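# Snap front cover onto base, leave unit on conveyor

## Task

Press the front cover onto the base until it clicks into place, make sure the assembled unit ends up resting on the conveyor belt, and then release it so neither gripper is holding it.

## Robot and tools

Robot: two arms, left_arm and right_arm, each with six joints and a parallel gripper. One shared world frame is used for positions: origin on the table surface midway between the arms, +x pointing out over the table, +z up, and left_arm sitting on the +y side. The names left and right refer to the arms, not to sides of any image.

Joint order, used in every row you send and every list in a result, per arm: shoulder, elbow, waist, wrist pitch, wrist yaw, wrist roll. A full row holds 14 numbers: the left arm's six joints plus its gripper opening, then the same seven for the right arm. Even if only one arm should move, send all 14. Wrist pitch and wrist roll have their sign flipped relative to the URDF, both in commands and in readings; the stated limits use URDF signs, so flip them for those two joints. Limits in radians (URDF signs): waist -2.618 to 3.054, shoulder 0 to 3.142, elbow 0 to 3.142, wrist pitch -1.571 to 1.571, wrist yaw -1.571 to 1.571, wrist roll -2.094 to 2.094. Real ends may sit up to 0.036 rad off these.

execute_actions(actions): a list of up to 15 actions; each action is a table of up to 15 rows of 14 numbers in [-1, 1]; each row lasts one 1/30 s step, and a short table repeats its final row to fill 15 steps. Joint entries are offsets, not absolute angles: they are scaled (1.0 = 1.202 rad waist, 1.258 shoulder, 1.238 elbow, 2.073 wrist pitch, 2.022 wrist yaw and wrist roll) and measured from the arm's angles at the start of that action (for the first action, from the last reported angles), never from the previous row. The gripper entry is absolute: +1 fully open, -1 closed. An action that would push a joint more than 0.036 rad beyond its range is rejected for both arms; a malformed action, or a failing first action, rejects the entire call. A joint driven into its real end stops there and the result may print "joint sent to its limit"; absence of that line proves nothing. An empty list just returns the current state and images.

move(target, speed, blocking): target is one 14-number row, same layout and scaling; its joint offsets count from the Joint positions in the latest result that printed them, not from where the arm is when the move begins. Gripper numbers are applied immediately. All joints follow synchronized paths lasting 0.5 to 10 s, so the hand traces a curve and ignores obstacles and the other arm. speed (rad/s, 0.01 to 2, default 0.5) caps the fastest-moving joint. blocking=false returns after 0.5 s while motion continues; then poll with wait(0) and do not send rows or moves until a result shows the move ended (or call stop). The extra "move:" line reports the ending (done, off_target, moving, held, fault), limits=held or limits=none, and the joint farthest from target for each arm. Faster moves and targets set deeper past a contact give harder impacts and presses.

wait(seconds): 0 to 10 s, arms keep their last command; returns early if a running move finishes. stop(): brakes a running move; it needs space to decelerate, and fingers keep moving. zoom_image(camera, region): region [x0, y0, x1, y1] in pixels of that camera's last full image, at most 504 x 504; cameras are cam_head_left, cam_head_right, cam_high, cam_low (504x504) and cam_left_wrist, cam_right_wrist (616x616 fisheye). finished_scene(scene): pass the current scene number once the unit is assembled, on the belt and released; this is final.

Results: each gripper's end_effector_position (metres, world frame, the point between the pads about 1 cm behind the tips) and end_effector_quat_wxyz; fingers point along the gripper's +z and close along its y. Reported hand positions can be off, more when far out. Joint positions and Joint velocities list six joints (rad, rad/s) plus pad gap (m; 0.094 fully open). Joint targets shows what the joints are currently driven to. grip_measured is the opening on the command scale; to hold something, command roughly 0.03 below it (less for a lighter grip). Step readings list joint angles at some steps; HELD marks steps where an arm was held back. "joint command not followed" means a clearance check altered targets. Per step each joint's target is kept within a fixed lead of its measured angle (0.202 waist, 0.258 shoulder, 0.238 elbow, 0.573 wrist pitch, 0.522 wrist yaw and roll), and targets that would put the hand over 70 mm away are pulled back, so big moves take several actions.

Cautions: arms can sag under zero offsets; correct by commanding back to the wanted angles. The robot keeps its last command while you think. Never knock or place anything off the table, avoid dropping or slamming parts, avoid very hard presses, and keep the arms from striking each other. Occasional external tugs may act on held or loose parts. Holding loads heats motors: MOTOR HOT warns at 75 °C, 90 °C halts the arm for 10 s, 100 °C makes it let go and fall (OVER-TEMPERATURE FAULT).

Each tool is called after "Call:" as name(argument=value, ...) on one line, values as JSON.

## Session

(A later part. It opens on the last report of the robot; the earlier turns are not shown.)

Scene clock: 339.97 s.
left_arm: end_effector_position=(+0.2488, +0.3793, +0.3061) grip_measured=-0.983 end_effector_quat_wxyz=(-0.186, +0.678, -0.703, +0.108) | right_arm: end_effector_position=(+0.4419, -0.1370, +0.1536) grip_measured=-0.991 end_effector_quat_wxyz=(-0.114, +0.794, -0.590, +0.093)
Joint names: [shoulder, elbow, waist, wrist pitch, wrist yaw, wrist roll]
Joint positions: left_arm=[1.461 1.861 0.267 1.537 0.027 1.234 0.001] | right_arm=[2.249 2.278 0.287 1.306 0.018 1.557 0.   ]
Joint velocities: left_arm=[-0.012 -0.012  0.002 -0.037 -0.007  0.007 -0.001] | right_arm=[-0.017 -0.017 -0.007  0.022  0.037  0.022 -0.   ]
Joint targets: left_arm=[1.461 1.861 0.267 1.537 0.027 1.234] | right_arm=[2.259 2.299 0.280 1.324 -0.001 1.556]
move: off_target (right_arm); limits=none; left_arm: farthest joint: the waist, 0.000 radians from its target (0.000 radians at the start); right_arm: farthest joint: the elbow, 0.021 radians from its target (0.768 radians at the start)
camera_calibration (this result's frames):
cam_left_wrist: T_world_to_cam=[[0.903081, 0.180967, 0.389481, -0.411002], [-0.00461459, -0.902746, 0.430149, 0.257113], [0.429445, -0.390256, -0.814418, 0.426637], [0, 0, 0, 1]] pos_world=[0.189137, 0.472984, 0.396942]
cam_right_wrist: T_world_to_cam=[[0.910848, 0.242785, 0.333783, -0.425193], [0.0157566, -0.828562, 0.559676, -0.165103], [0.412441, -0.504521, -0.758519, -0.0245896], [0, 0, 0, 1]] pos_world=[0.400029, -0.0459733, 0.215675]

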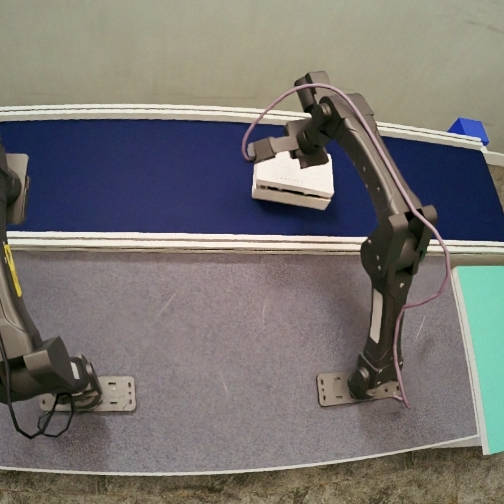

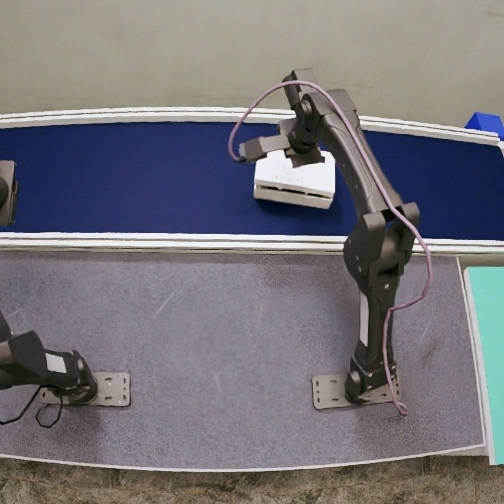

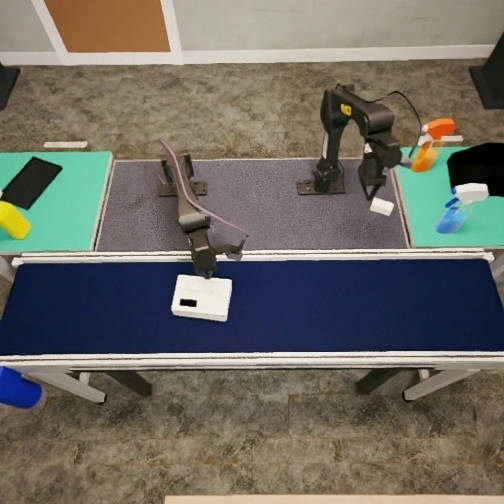

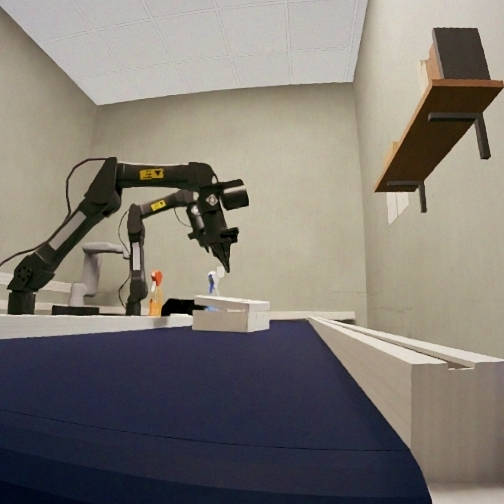

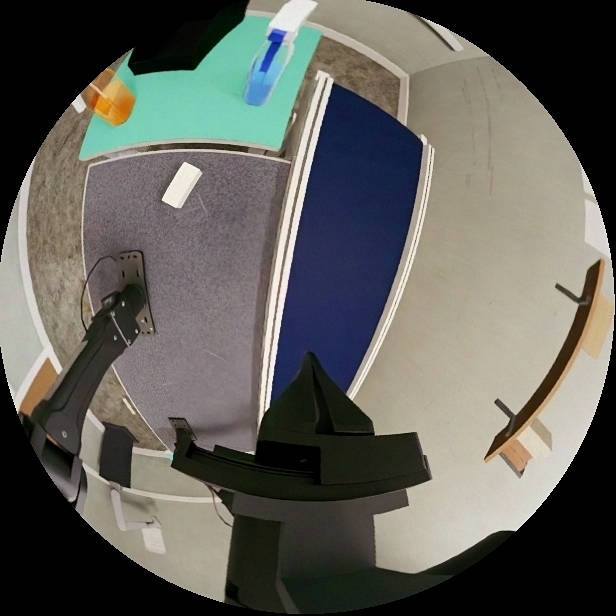

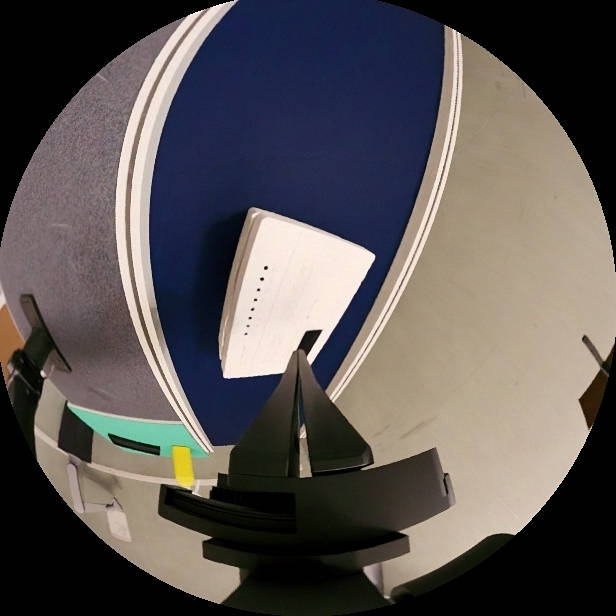

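Call:
execute_actions(actions=[[[0,0,0,0,0,0,-1,0.06,0,0,0.02,0,0,-1]],[[0,0,0,0,0,0,-1,0.04,0,0,0.007,0,0,-1]],[[0,0,0,0,0,0,-1,0.04,0,0,0.007,0,0,-1]],[[0,0,0,0,0,0,-1,0.11,-0.045,0,0.01,0,0,-1]]])

Call:
zoom_image(camera="cam_low", region=[180,280,280,340])

Call:
zoom_image(camera="cam_head_right", region=[240,150,345,220])

Scene clock: 351.53 s.
left_arm: end_effector_position=(+0.2488, +0.3793, +0.3061) grip_measured=-0.983 end_effector_quat_wxyz=(-0.186, +0.678, -0.703, +0.108) | right_arm: end_effector_position=(+0.4359, -0.1391, +0.0862) grip_measured=-0.991 end_effector_quat_wxyz=(-0.047, +0.801, -0.595, +0.045)
Joint names: [shoulder, elbow, waist, wrist pitch, wrist yaw, wrist roll]
Joint positions: left_arm=[1.461 1.861 0.267 1.537 0.027 1.234 0.001] | right_arm=[2.387 2.279 0.287 1.333 0.018 1.557 0.   ]
Joint velocities: left_arm=[-0.007  0.022  0.022 -0.037 -0.037  0.022 -0.001] | right_arm=[ 0.007  0.002 -0.012  0.007 -0.007  0.037  0.   ]
Joint targets: left_arm=[1.461 1.861 0.267 1.537 0.027 1.234] | right_arm=[2.508 2.228 0.287 1.351 0.018 1.557]
Step readings (joint positions; steps 1 to 15: 1st action; 16 to 30: 2nd action; 31 to 45: 3rd action; 46 to 60: 4th action):
0: left_arm=[1.461 1.861 0.267 1.537 0.027 1.234] | right_arm=[2.249 2.278 0.287 1.306 0.018 1.557]
1: left_arm=[1.461 1.861 0.267 1.537 0.027 1.234] | right_arm=[2.254 2.278 0.287 1.308 0.018 1.557]
2: left_arm=[1.461 1.861 0.267 1.537 0.027 1.234] | right_arm=[2.260 2.278 0.287 1.310 0.018 1.557]
4: left_arm=[1.461 1.861 0.267 1.537 0.027 1.234] | right_arm=[2.283 2.278 0.287 1.316 0.018 1.557]
8: left_arm=[1.461 1.861 0.267 1.537 0.027 1.234] | right_arm=[2.325 2.278 0.287 1.326 0.018 1.557]
15: left_arm=[1.461 1.861 0.267 1.537 0.027 1.234] | right_arm=[2.330 2.278 0.287 1.331 0.018 1.557]
16: left_arm=[1.461 1.861 0.267 1.537 0.027 1.234] | right_arm=[2.332 2.278 0.287 1.332 0.018 1.557]
17: left_arm=[1.461 1.861 0.267 1.537 0.027 1.234] | right_arm=[2.335 2.278 0.287 1.331 0.018 1.557]
19: left_arm=[1.461 1.861 0.267 1.537 0.027 1.234] | right_arm=[2.348 2.278 0.287 1.332 0.018 1.557]
23: left_arm=[1.461 1.861 0.267 1.537 0.027 1.234] | right_arm=[2.372 2.278 0.287 1.332 0.018 1.557]
30: left_arm=[1.461 1.861 0.267 1.537 0.027 1.234] | right_arm=[2.376 2.278 0.287 1.332 0.018 1.557]
31: left_arm=[1.461 1.861 0.267 1.537 0.027 1.234] | right_arm=[2.379 2.278 0.287 1.332 0.018 1.557]
32: left_arm=[1.461 1.861 0.267 1.537 0.027 1.234] | right_arm=[2.381 2.279 0.287 1.332 0.018 1.557]
34: left_arm=[1.461 1.861 0.267 1.537 0.027 1.234] | right_arm=[2.381 2.279 0.287 1.332 0.018 1.557]
38: left_arm=[1.461 1.861 0.267 1.537 0.027 1.234] | right_arm=[2.381 2.279 0.287 1.332 0.018 1.557]
45: left_arm=[1.461 1.861 0.267 1.537 0.027 1.234] | right_arm=[2.381 2.279 0.287 1.332 0.018 1.557]
46: left_arm=[1.461 1.861 0.267 1.537 0.027 1.234] | right_arm=[2.387 2.279 0.287 1.333 0.018 1.557]
47: left_arm=[1.461 1.861 0.267 1.537 0.027 1.234] | right_arm=[2.387 2.279 0.287 1.333 0.018 1.557]
49: left_arm=[1.461 1.861 0.267 1.537 0.027 1.234] | right_arm=[2.387 2.279 0.287 1.333 0.018 1.557]
53: left_arm=[1.461 1.861 0.267 1.537 0.027 1.234] | right_arm=[2.387 2.279 0.287 1.333 0.018 1.557]
60: Joint positions above
camera_calibration (this result's frames):
cam_left_wrist: T_world_to_cam=[[0.903081, 0.180967, 0.389481, -0.411002], [-0.00461459, -0.902746, 0.430149, 0.257113], [0.429445, -0.390256, -0.814418, 0.426637], [0, 0, 0, 1]] pos_world=[0.189137, 0.472984, 0.396942]
cam_right_wrist: T_world_to_cam=[[0.950859, 0.255544, 0.174824, -0.398683], [0.10609, -0.799356, 0.591418, -0.167087], [0.29088, -0.543808, -0.787186, -0.024212], [0, 0, 0, 1]] pos_world=[0.403861, -0.0448473, 0.149458]

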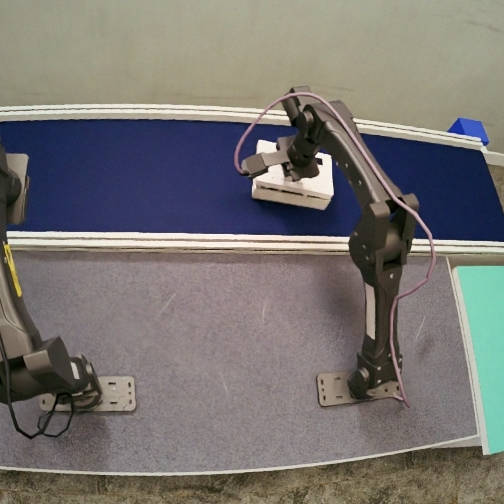

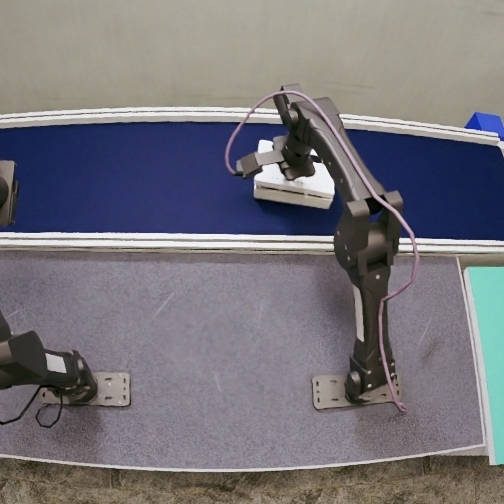

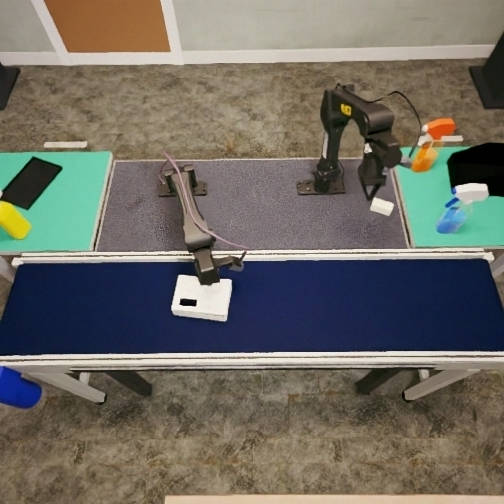

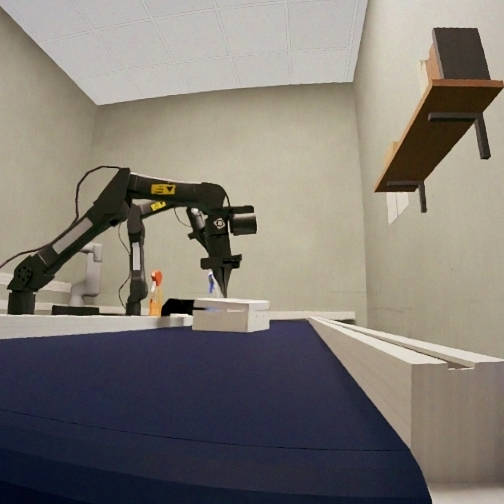

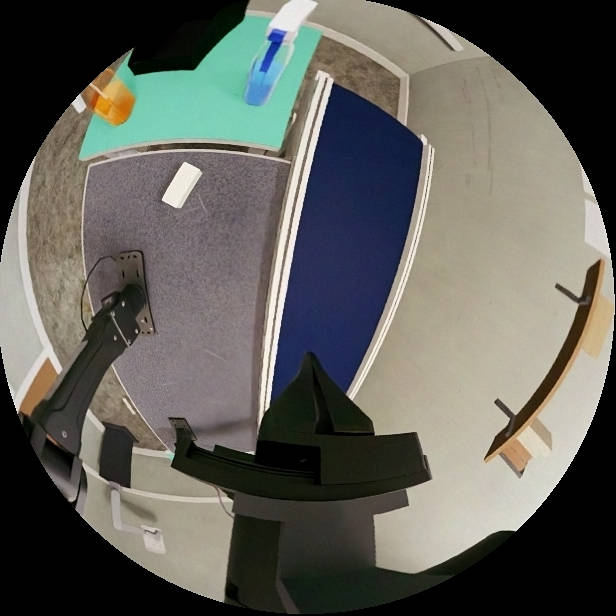

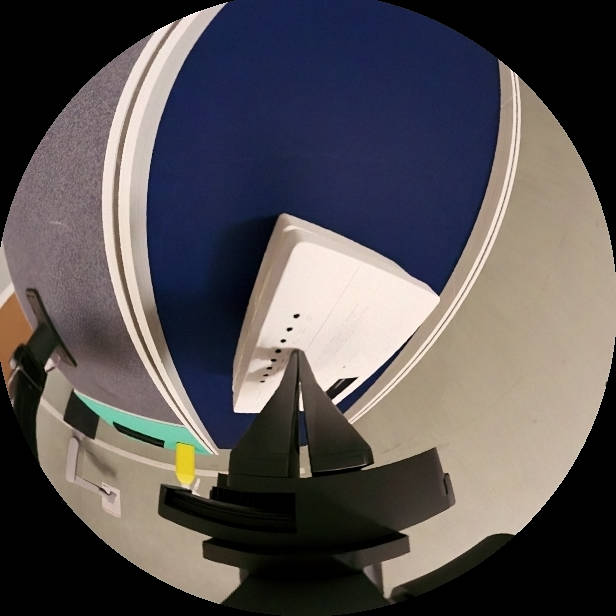

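Region (180, 280, 280, 340) of cam_low's 504x504 image, scaled by 5.040, with more detail than that image has; it fills the top 302 rows of this view, and the rest is white.

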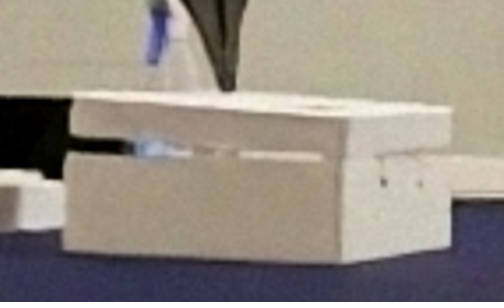

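Region (240, 150, 345, 220) of cam_head_right's 504x504 image, scaled by 4.800, with more detail than that image has.

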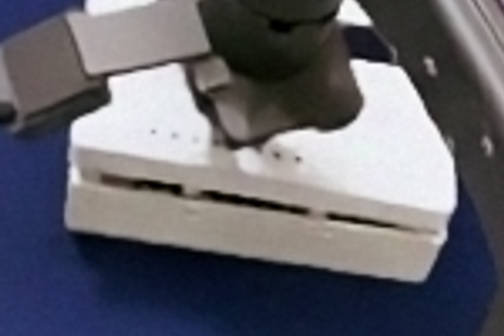

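Call:
execute_actions(actions=[[[0,0,0,0,0,0,-1,-0.05,0,0,0,0,0,-1]],[[0,0,0,0,0,0,-1,0,0,0.08,-0.04,0,0,-1]],[[0,0,0,0,0,0,-1,0,0,0.07,-0.04,0,0,-1]],[[0,0,0,0,0,0,-1,0.065,0,0,0.006,0,0,-1]],[[0,0,0,0,0,0,-1,0,0,-0.02,0.006,0,0,-1]]])

Call:
zoom_image(camera="cam_right_wrist", region=[180,280,420,460])

Scene clock: 366.23 s.
left_arm: end_effector_position=(+0.2488, +0.3793, +0.3061) grip_measured=-0.983 end_effector_quat_wxyz=(-0.186, +0.678, -0.703, +0.108) | right_arm: end_effector_position=(+0.4378, -0.0441, +0.0763) grip_measured=-0.991 end_effector_quat_wxyz=(-0.100, +0.844, -0.521, +0.079)
Joint names: [shoulder, elbow, waist, wrist pitch, wrist yaw, wrist roll]
Joint positions: left_arm=[1.461 1.861 0.267 1.537 0.027 1.234 0.001] | right_arm=[2.423 2.28  0.462 1.173 0.033 1.557 0.   ]
Joint velocities: left_arm=[-0.002 -0.002 -0.007 -0.037 -0.007 -0.022  0.   ] | right_arm=[ 0.012  0.012 -0.012  0.051 -0.007 -0.022 -0.   ]
Joint targets: left_arm=[1.461 1.861 0.267 1.537 0.027 1.234] | right_arm=[2.423 2.280 0.458 1.186 0.032 1.557]
Step readings (joint positions; steps 1 to 15: 1st action; 16 to 30: 2nd action; 31 to 45: 3rd action; 46 to 60: 4th action; 61 to 75: 5th action):
0: left_arm=[1.461 1.861 0.267 1.537 0.027 1.234] | right_arm=[2.387 2.279 0.287 1.333 0.018 1.557]
1: left_arm=[1.461 1.861 0.267 1.537 0.027 1.234] | right_arm=[2.375 2.280 0.287 1.332 0.018 1.557]
2: left_arm=[1.461 1.861 0.267 1.537 0.027 1.234] | right_arm=[2.370 2.280 0.287 1.334 0.018 1.557]
4: left_arm=[1.461 1.861 0.267 1.537 0.027 1.234] | right_arm=[2.355 2.280 0.287 1.333 0.019 1.557]
8: left_arm=[1.461 1.861 0.267 1.537 0.027 1.234] | right_arm=[2.335 2.280 0.287 1.333 0.019 1.557]
15: left_arm=[1.461 1.861 0.267 1.537 0.027 1.234] | right_arm=[2.334 2.280 0.287 1.333 0.019 1.557]
16: left_arm=[1.461 1.861 0.267 1.537 0.027 1.234] | right_arm=[2.334 2.280 0.295 1.326 0.023 1.557]
17: left_arm=[1.461 1.861 0.267 1.537 0.027 1.234] | right_arm=[2.334 2.280 0.306 1.312 0.028 1.557]
19: left_arm=[1.461 1.861 0.267 1.537 0.027 1.234] | right_arm=[2.334 2.280 0.341 1.286 0.029 1.557]
23: left_arm=[1.461 1.861 0.267 1.537 0.027 1.234] | right_arm=[2.334 2.280 0.397 1.262 0.026 1.557]
30: left_arm=[1.461 1.861 0.267 1.537 0.027 1.234] | right_arm=[2.334 2.280 0.390 1.252 0.025 1.557]
31: left_arm=[1.461 1.861 0.267 1.537 0.027 1.234] | right_arm=[2.334 2.280 0.396 1.245 0.028 1.557]
32: left_arm=[1.461 1.861 0.267 1.537 0.027 1.234] | right_arm=[2.334 2.280 0.404 1.231 0.033 1.557]
34: left_arm=[1.461 1.861 0.267 1.537 0.027 1.234] | right_arm=[2.334 2.280 0.435 1.206 0.034 1.557]
38: left_arm=[1.461 1.861 0.267 1.537 0.027 1.234] | right_arm=[2.334 2.280 0.485 1.182 0.032 1.557]
45: left_arm=[1.461 1.861 0.267 1.537 0.027 1.234] | right_arm=[2.334 2.280 0.482 1.172 0.031 1.557]
46: left_arm=[1.461 1.861 0.267 1.537 0.027 1.234] | right_arm=[2.340 2.280 0.481 1.172 0.031 1.557]
47: left_arm=[1.461 1.861 0.267 1.537 0.027 1.234] | right_arm=[2.346 2.280 0.481 1.170 0.031 1.557]
49: left_arm=[1.461 1.861 0.267 1.537 0.027 1.234] | right_arm=[2.371 2.280 0.481 1.170 0.031 1.557]
53: left_arm=[1.461 1.861 0.267 1.537 0.027 1.234] | right_arm=[2.417 2.280 0.481 1.171 0.031 1.557]
60: left_arm=[1.461 1.861 0.267 1.537 0.027 1.234] | right_arm=[2.423 2.280 0.481 1.173 0.032 1.557]
61: left_arm=[1.461 1.861 0.267 1.537 0.027 1.234] | right_arm=[2.423 2.280 0.481 1.173 0.032 1.557]
62: left_arm=[1.461 1.861 0.267 1.537 0.027 1.234] | right_arm=[2.423 2.280 0.479 1.173 0.032 1.557]
64: left_arm=[1.461 1.861 0.267 1.537 0.027 1.234] | right_arm=[2.423 2.280 0.473 1.173 0.032 1.557]
68: left_arm=[1.461 1.861 0.267 1.537 0.027 1.234] | right_arm=[2.423 2.280 0.463 1.173 0.033 1.557]
75: Joint positions above
camera_calibration (this result's frames):
cam_left_wrist: T_world_to_cam=[[0.903081, 0.180967, 0.389481, -0.411002], [-0.00461459, -0.902746, 0.430149, 0.257113], [0.429445, -0.390256, -0.814418, 0.426637], [0, 0, 0, 1]] pos_world=[0.189137, 0.472984, 0.396942]
cam_right_wrist: T_world_to_cam=[[0.865466, 0.403829, 0.296464, -0.388382], [0.172563, -0.795879, 0.580344, -0.113559], [0.470309, -0.451109, -0.758492, -0.0575737], [0, 0, 0, 1]] pos_world=[0.382805, 0.0404888, 0.137375]

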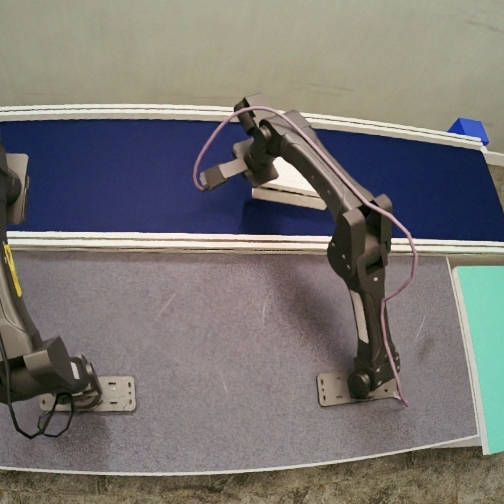

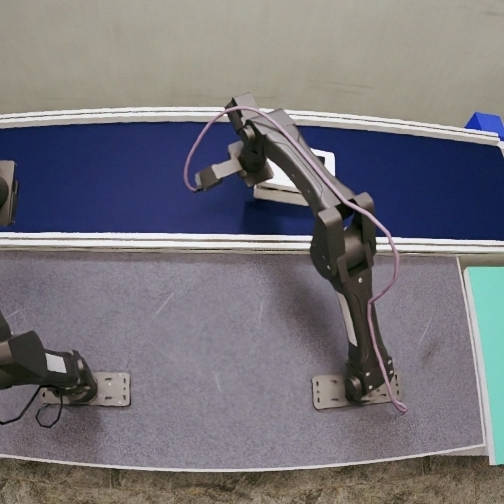

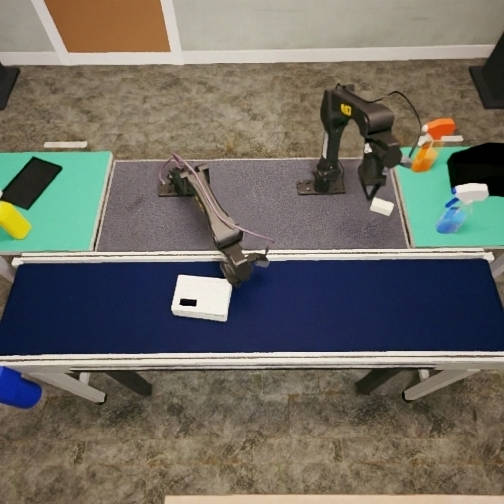

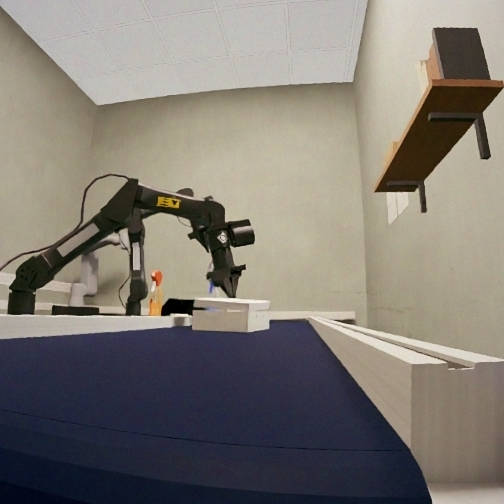

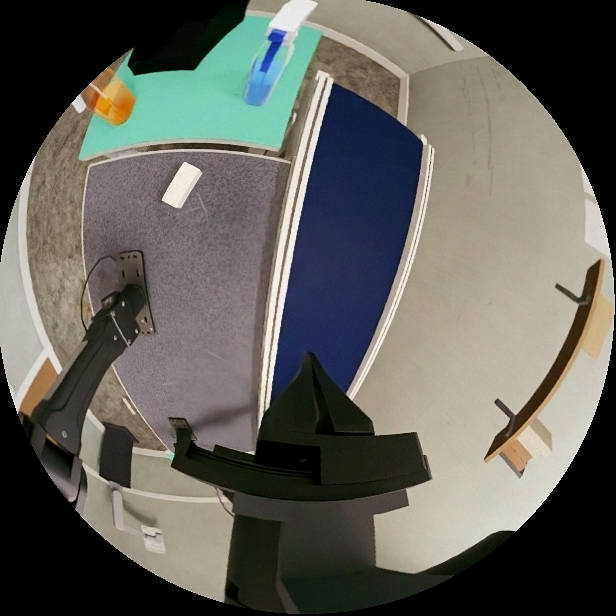

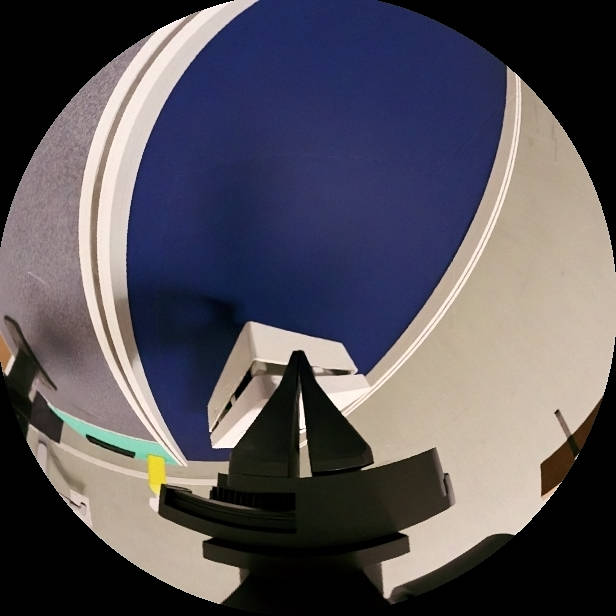

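Region (180, 280, 420, 460) of cam_right_wrist's 616x616 image, scaled by 2.100, with more detail than that image has; it fills the top 378 rows of this view, and the rest is white.

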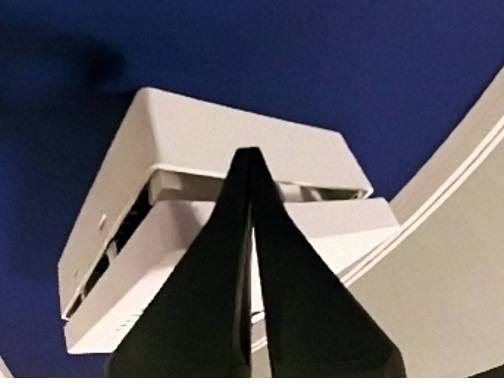

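Call:
move(target=[0,0,0,0,0,0,-1,0,0,-0.031,0.003,0,0,-1], speed=0.02)

Call:
zoom_image(camera="cam_right_wrist", region=[180,280,420,460])

Call:
zoom_image(camera="cam_low", region=[180,280,280,340])

Scene clock: 375.20 s.
left_arm: end_effector_position=(+0.2488, +0.3793, +0.3061) grip_measured=-0.983 end_effector_quat_wxyz=(-0.186, +0.678, -0.703, +0.108) | right_arm: end_effector_position=(+0.4438, -0.0556, +0.0764) grip_measured=-0.991 end_effector_quat_wxyz=(-0.100, +0.837, -0.531, +0.080)
Joint names: [shoulder, elbow, waist, wrist pitch, wrist yaw, wrist roll]
Joint positions: left_arm=[1.461 1.861 0.267 1.537 0.027 1.234 0.001] | right_arm=[2.423 2.28  0.438 1.172 0.033 1.557 0.   ]
Joint velocities: left_arm=[ 0.012  0.012  0.002  0.007 -0.051  0.051 -0.001] | right_arm=[-0.007 -0.002  0.007 -0.007 -0.022  0.037  0.   ]
Joint targets: left_arm=[1.461 1.861 0.267 1.537 0.027 1.234] | right_arm=[2.423 2.280 0.424 1.180 0.033 1.557]
move: done; limits=none; left_arm: farthest joint: the waist, 0.000 radians from its target (0.000 radians at the start); right_arm: farthest joint: the waist, 0.013 radians from its target (0.037 radians at the start)
camera_calibration (this result's frames):
cam_left_wrist: T_world_to_cam=[[0.903081, 0.180967, 0.389481, -0.411002], [-0.00461459, -0.902746, 0.430149, 0.257113], [0.429445, -0.390256, -0.814418, 0.426637], [0, 0, 0, 1]] pos_world=[0.189137, 0.472984, 0.396942]
cam_right_wrist: T_world_to_cam=[[0.874762, 0.38243, 0.297556, -0.39437], [0.152487, -0.800148, 0.580096, -0.11511], [0.459934, -0.462072, -0.758254, -0.0615705], [0, 0, 0, 1]] pos_world=[0.390851, 0.0302641, 0.137436]

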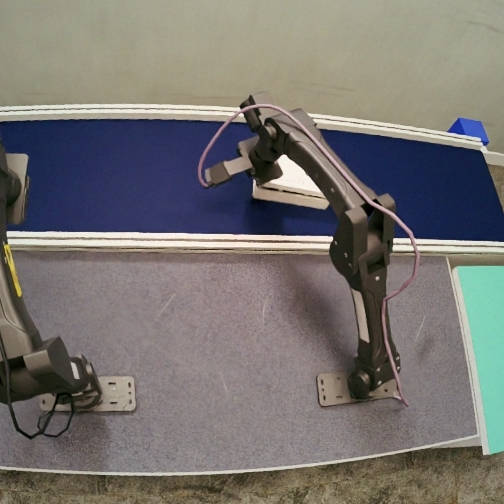

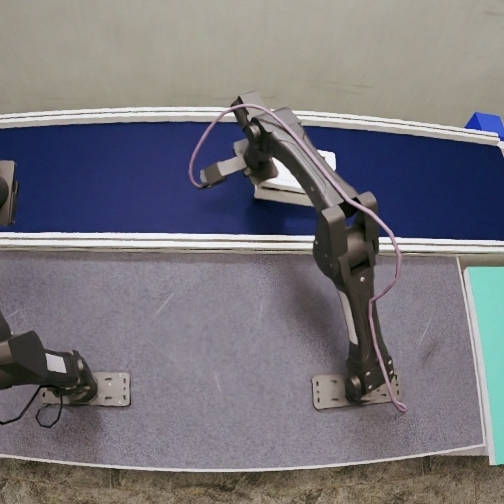

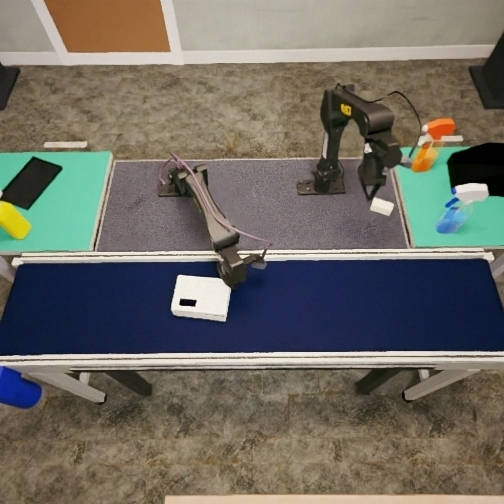

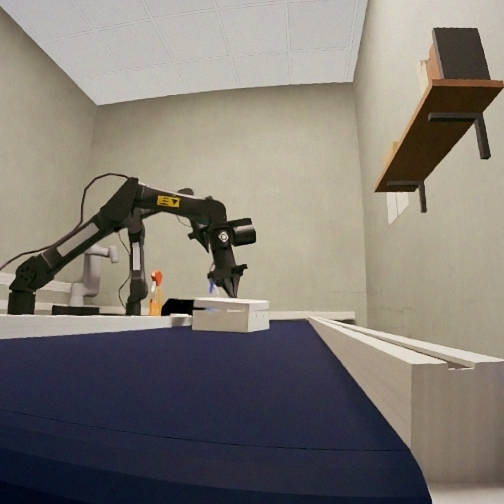

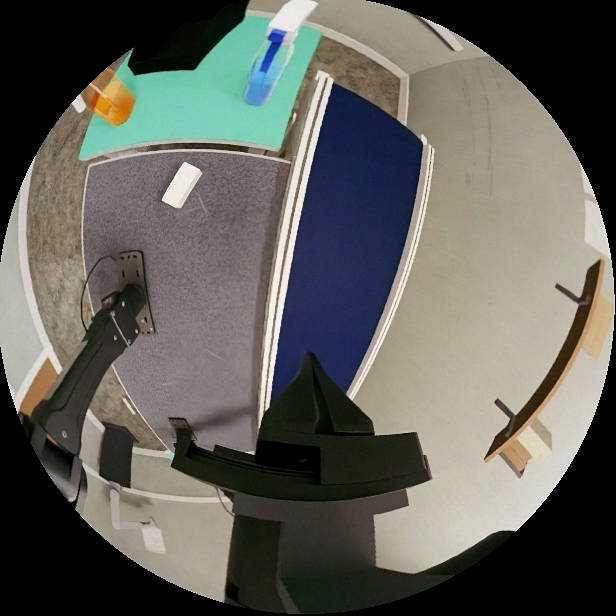

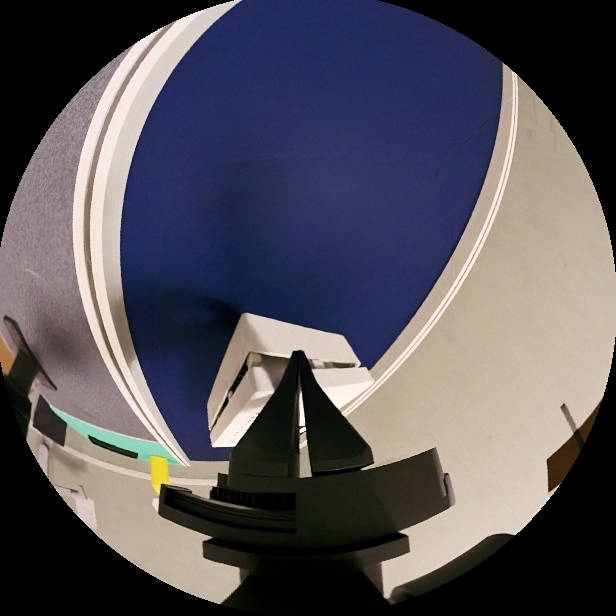

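Region (180, 280, 420, 460) of cam_right_wrist's 616x616 image, scaled by 2.100, with more detail than that image has; it fills the top 378 rows of this view, and the rest is white.

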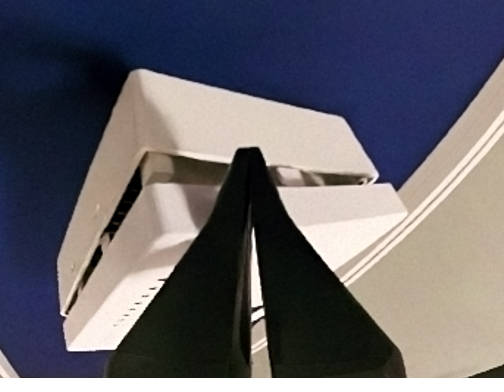

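Region (180, 280, 280, 340) of cam_low's 504x504 image, scaled by 5.040, with more detail than that image has; it fills the top 302 rows of this view, and the rest is white.

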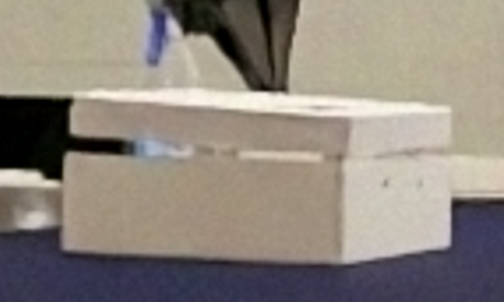

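Call:
move(target=[0,0,0,0,0,0,-1,0,0,-0.015,0.003,0,0,-1], speed=0.015)

Call:
zoom_image(camera="cam_right_wrist", region=[180,280,420,460])

Call:
zoom_image(camera="cam_low", region=[180,280,280,340])

Scene clock: 382.63 s.
left_arm: end_effector_position=(+0.2488, +0.3793, +0.3061) grip_measured=-0.983 end_effector_quat_wxyz=(-0.186, +0.678, -0.703, +0.108) | right_arm: end_effector_position=(+0.4452, -0.0576, +0.0765) grip_measured=-0.991 end_effector_quat_wxyz=(-0.100, +0.836, -0.533, +0.081)
Joint names: [shoulder, elbow, waist, wrist pitch, wrist yaw, wrist roll]
Joint positions: left_arm=[1.461 1.861 0.267 1.537 0.027 1.234 0.001] | right_arm=[2.423 2.28  0.433 1.171 0.033 1.557 0.   ]
Joint velocities: left_arm=[-0.012 -0.007  0.002 -0.007 -0.051 -0.051  0.   ] | right_arm=[ 0.002 -0.002 -0.022 -0.007 -0.037 -0.022 -0.   ]
Joint targets: left_arm=[1.461 1.861 0.267 1.537 0.027 1.234] | right_arm=[2.423 2.280 0.420 1.178 0.033 1.557]
move: done; limits=none; left_arm: farthest joint: the waist, 0.000 radians from its target (0.000 radians at the start); right_arm: farthest joint: the waist, 0.013 radians from its target (0.018 radians at the start)
camera_calibration (this result's frames):
cam_left_wrist: T_world_to_cam=[[0.903081, 0.180967, 0.389481, -0.411002], [-0.00461459, -0.902746, 0.430149, 0.257113], [0.429445, -0.390256, -0.814418, 0.426637], [0, 0, 0, 1]] pos_world=[0.189137, 0.472984, 0.396942]
cam_right_wrist: T_world_to_cam=[[0.876094, 0.378222, 0.29901, -0.395776], [0.148027, -0.801225, 0.579764, -0.115057], [0.458854, -0.463666, -0.757936, -0.0627103], [0, 0, 0, 1]] pos_world=[0.392544, 0.0284279, 0.137517]

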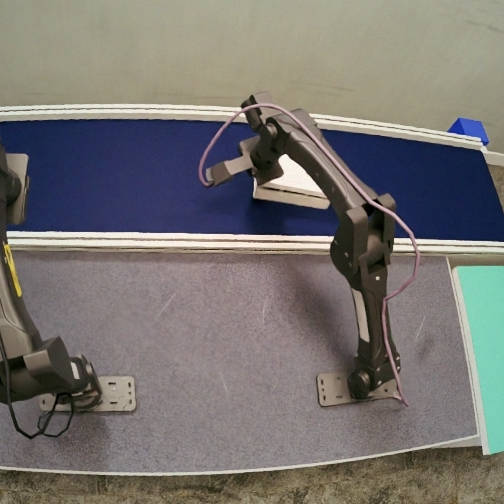

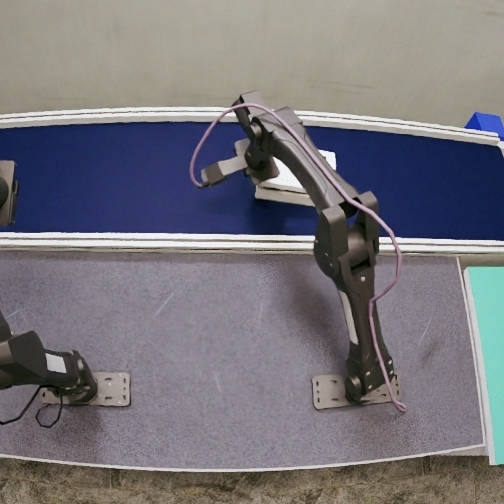

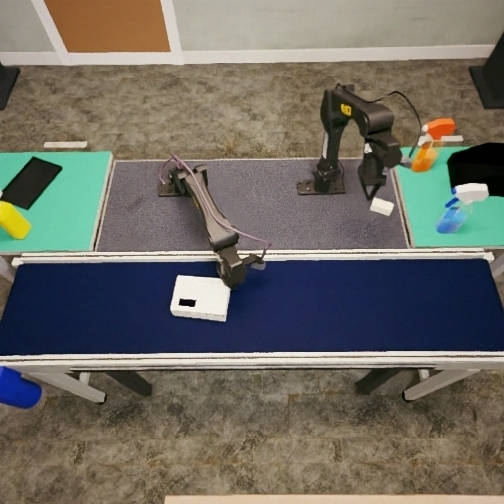

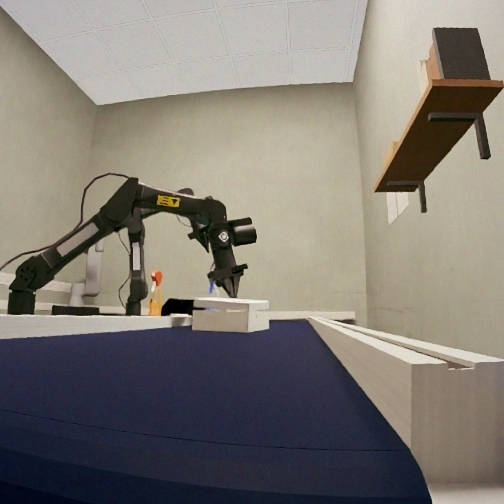

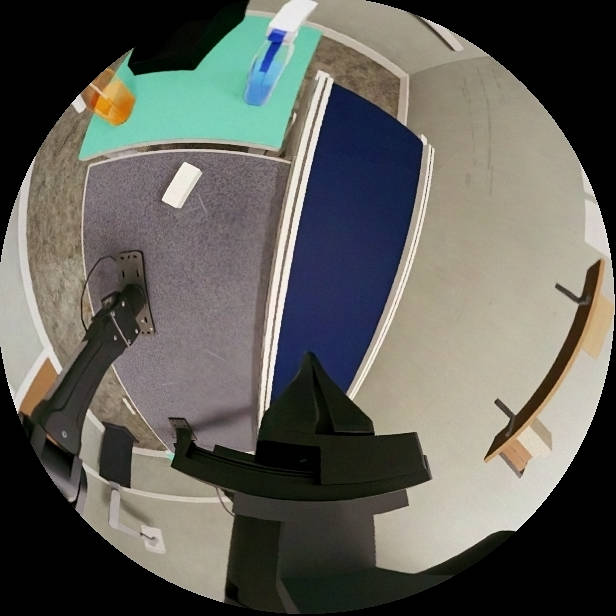

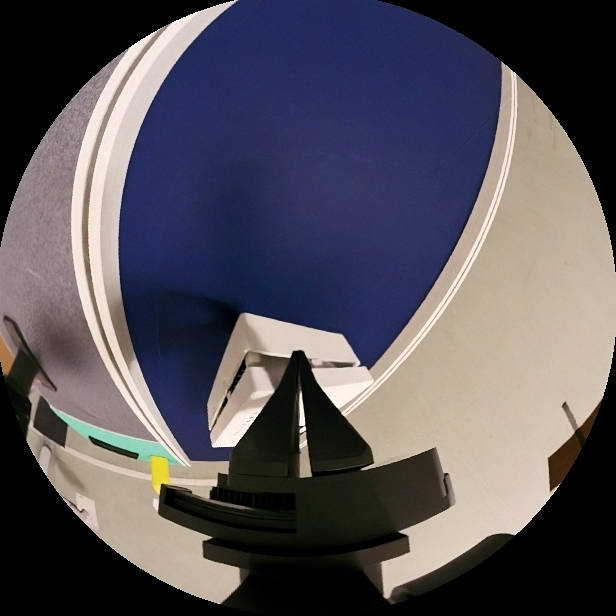

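Region (180, 280, 420, 460) of cam_right_wrist's 616x616 image, scaled by 2.100, with more detail than that image has; it fills the top 378 rows of this view, and the rest is white.

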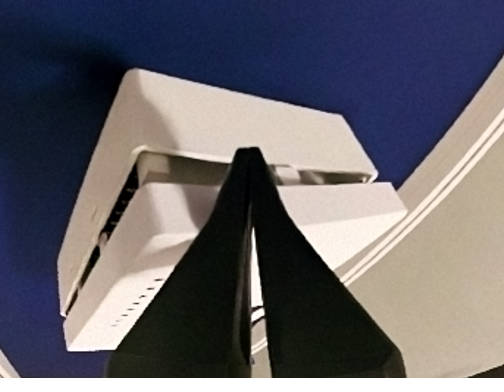

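Region (180, 280, 280, 340) of cam_low's 504x504 image, scaled by 5.040, with more detail than that image has; it fills the top 302 rows of this view, and the rest is white.

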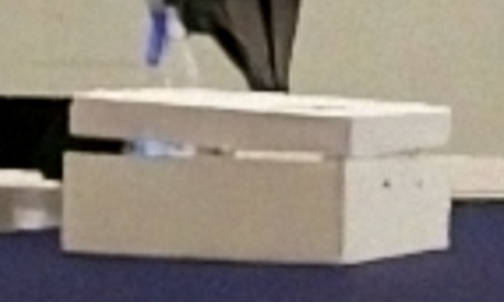

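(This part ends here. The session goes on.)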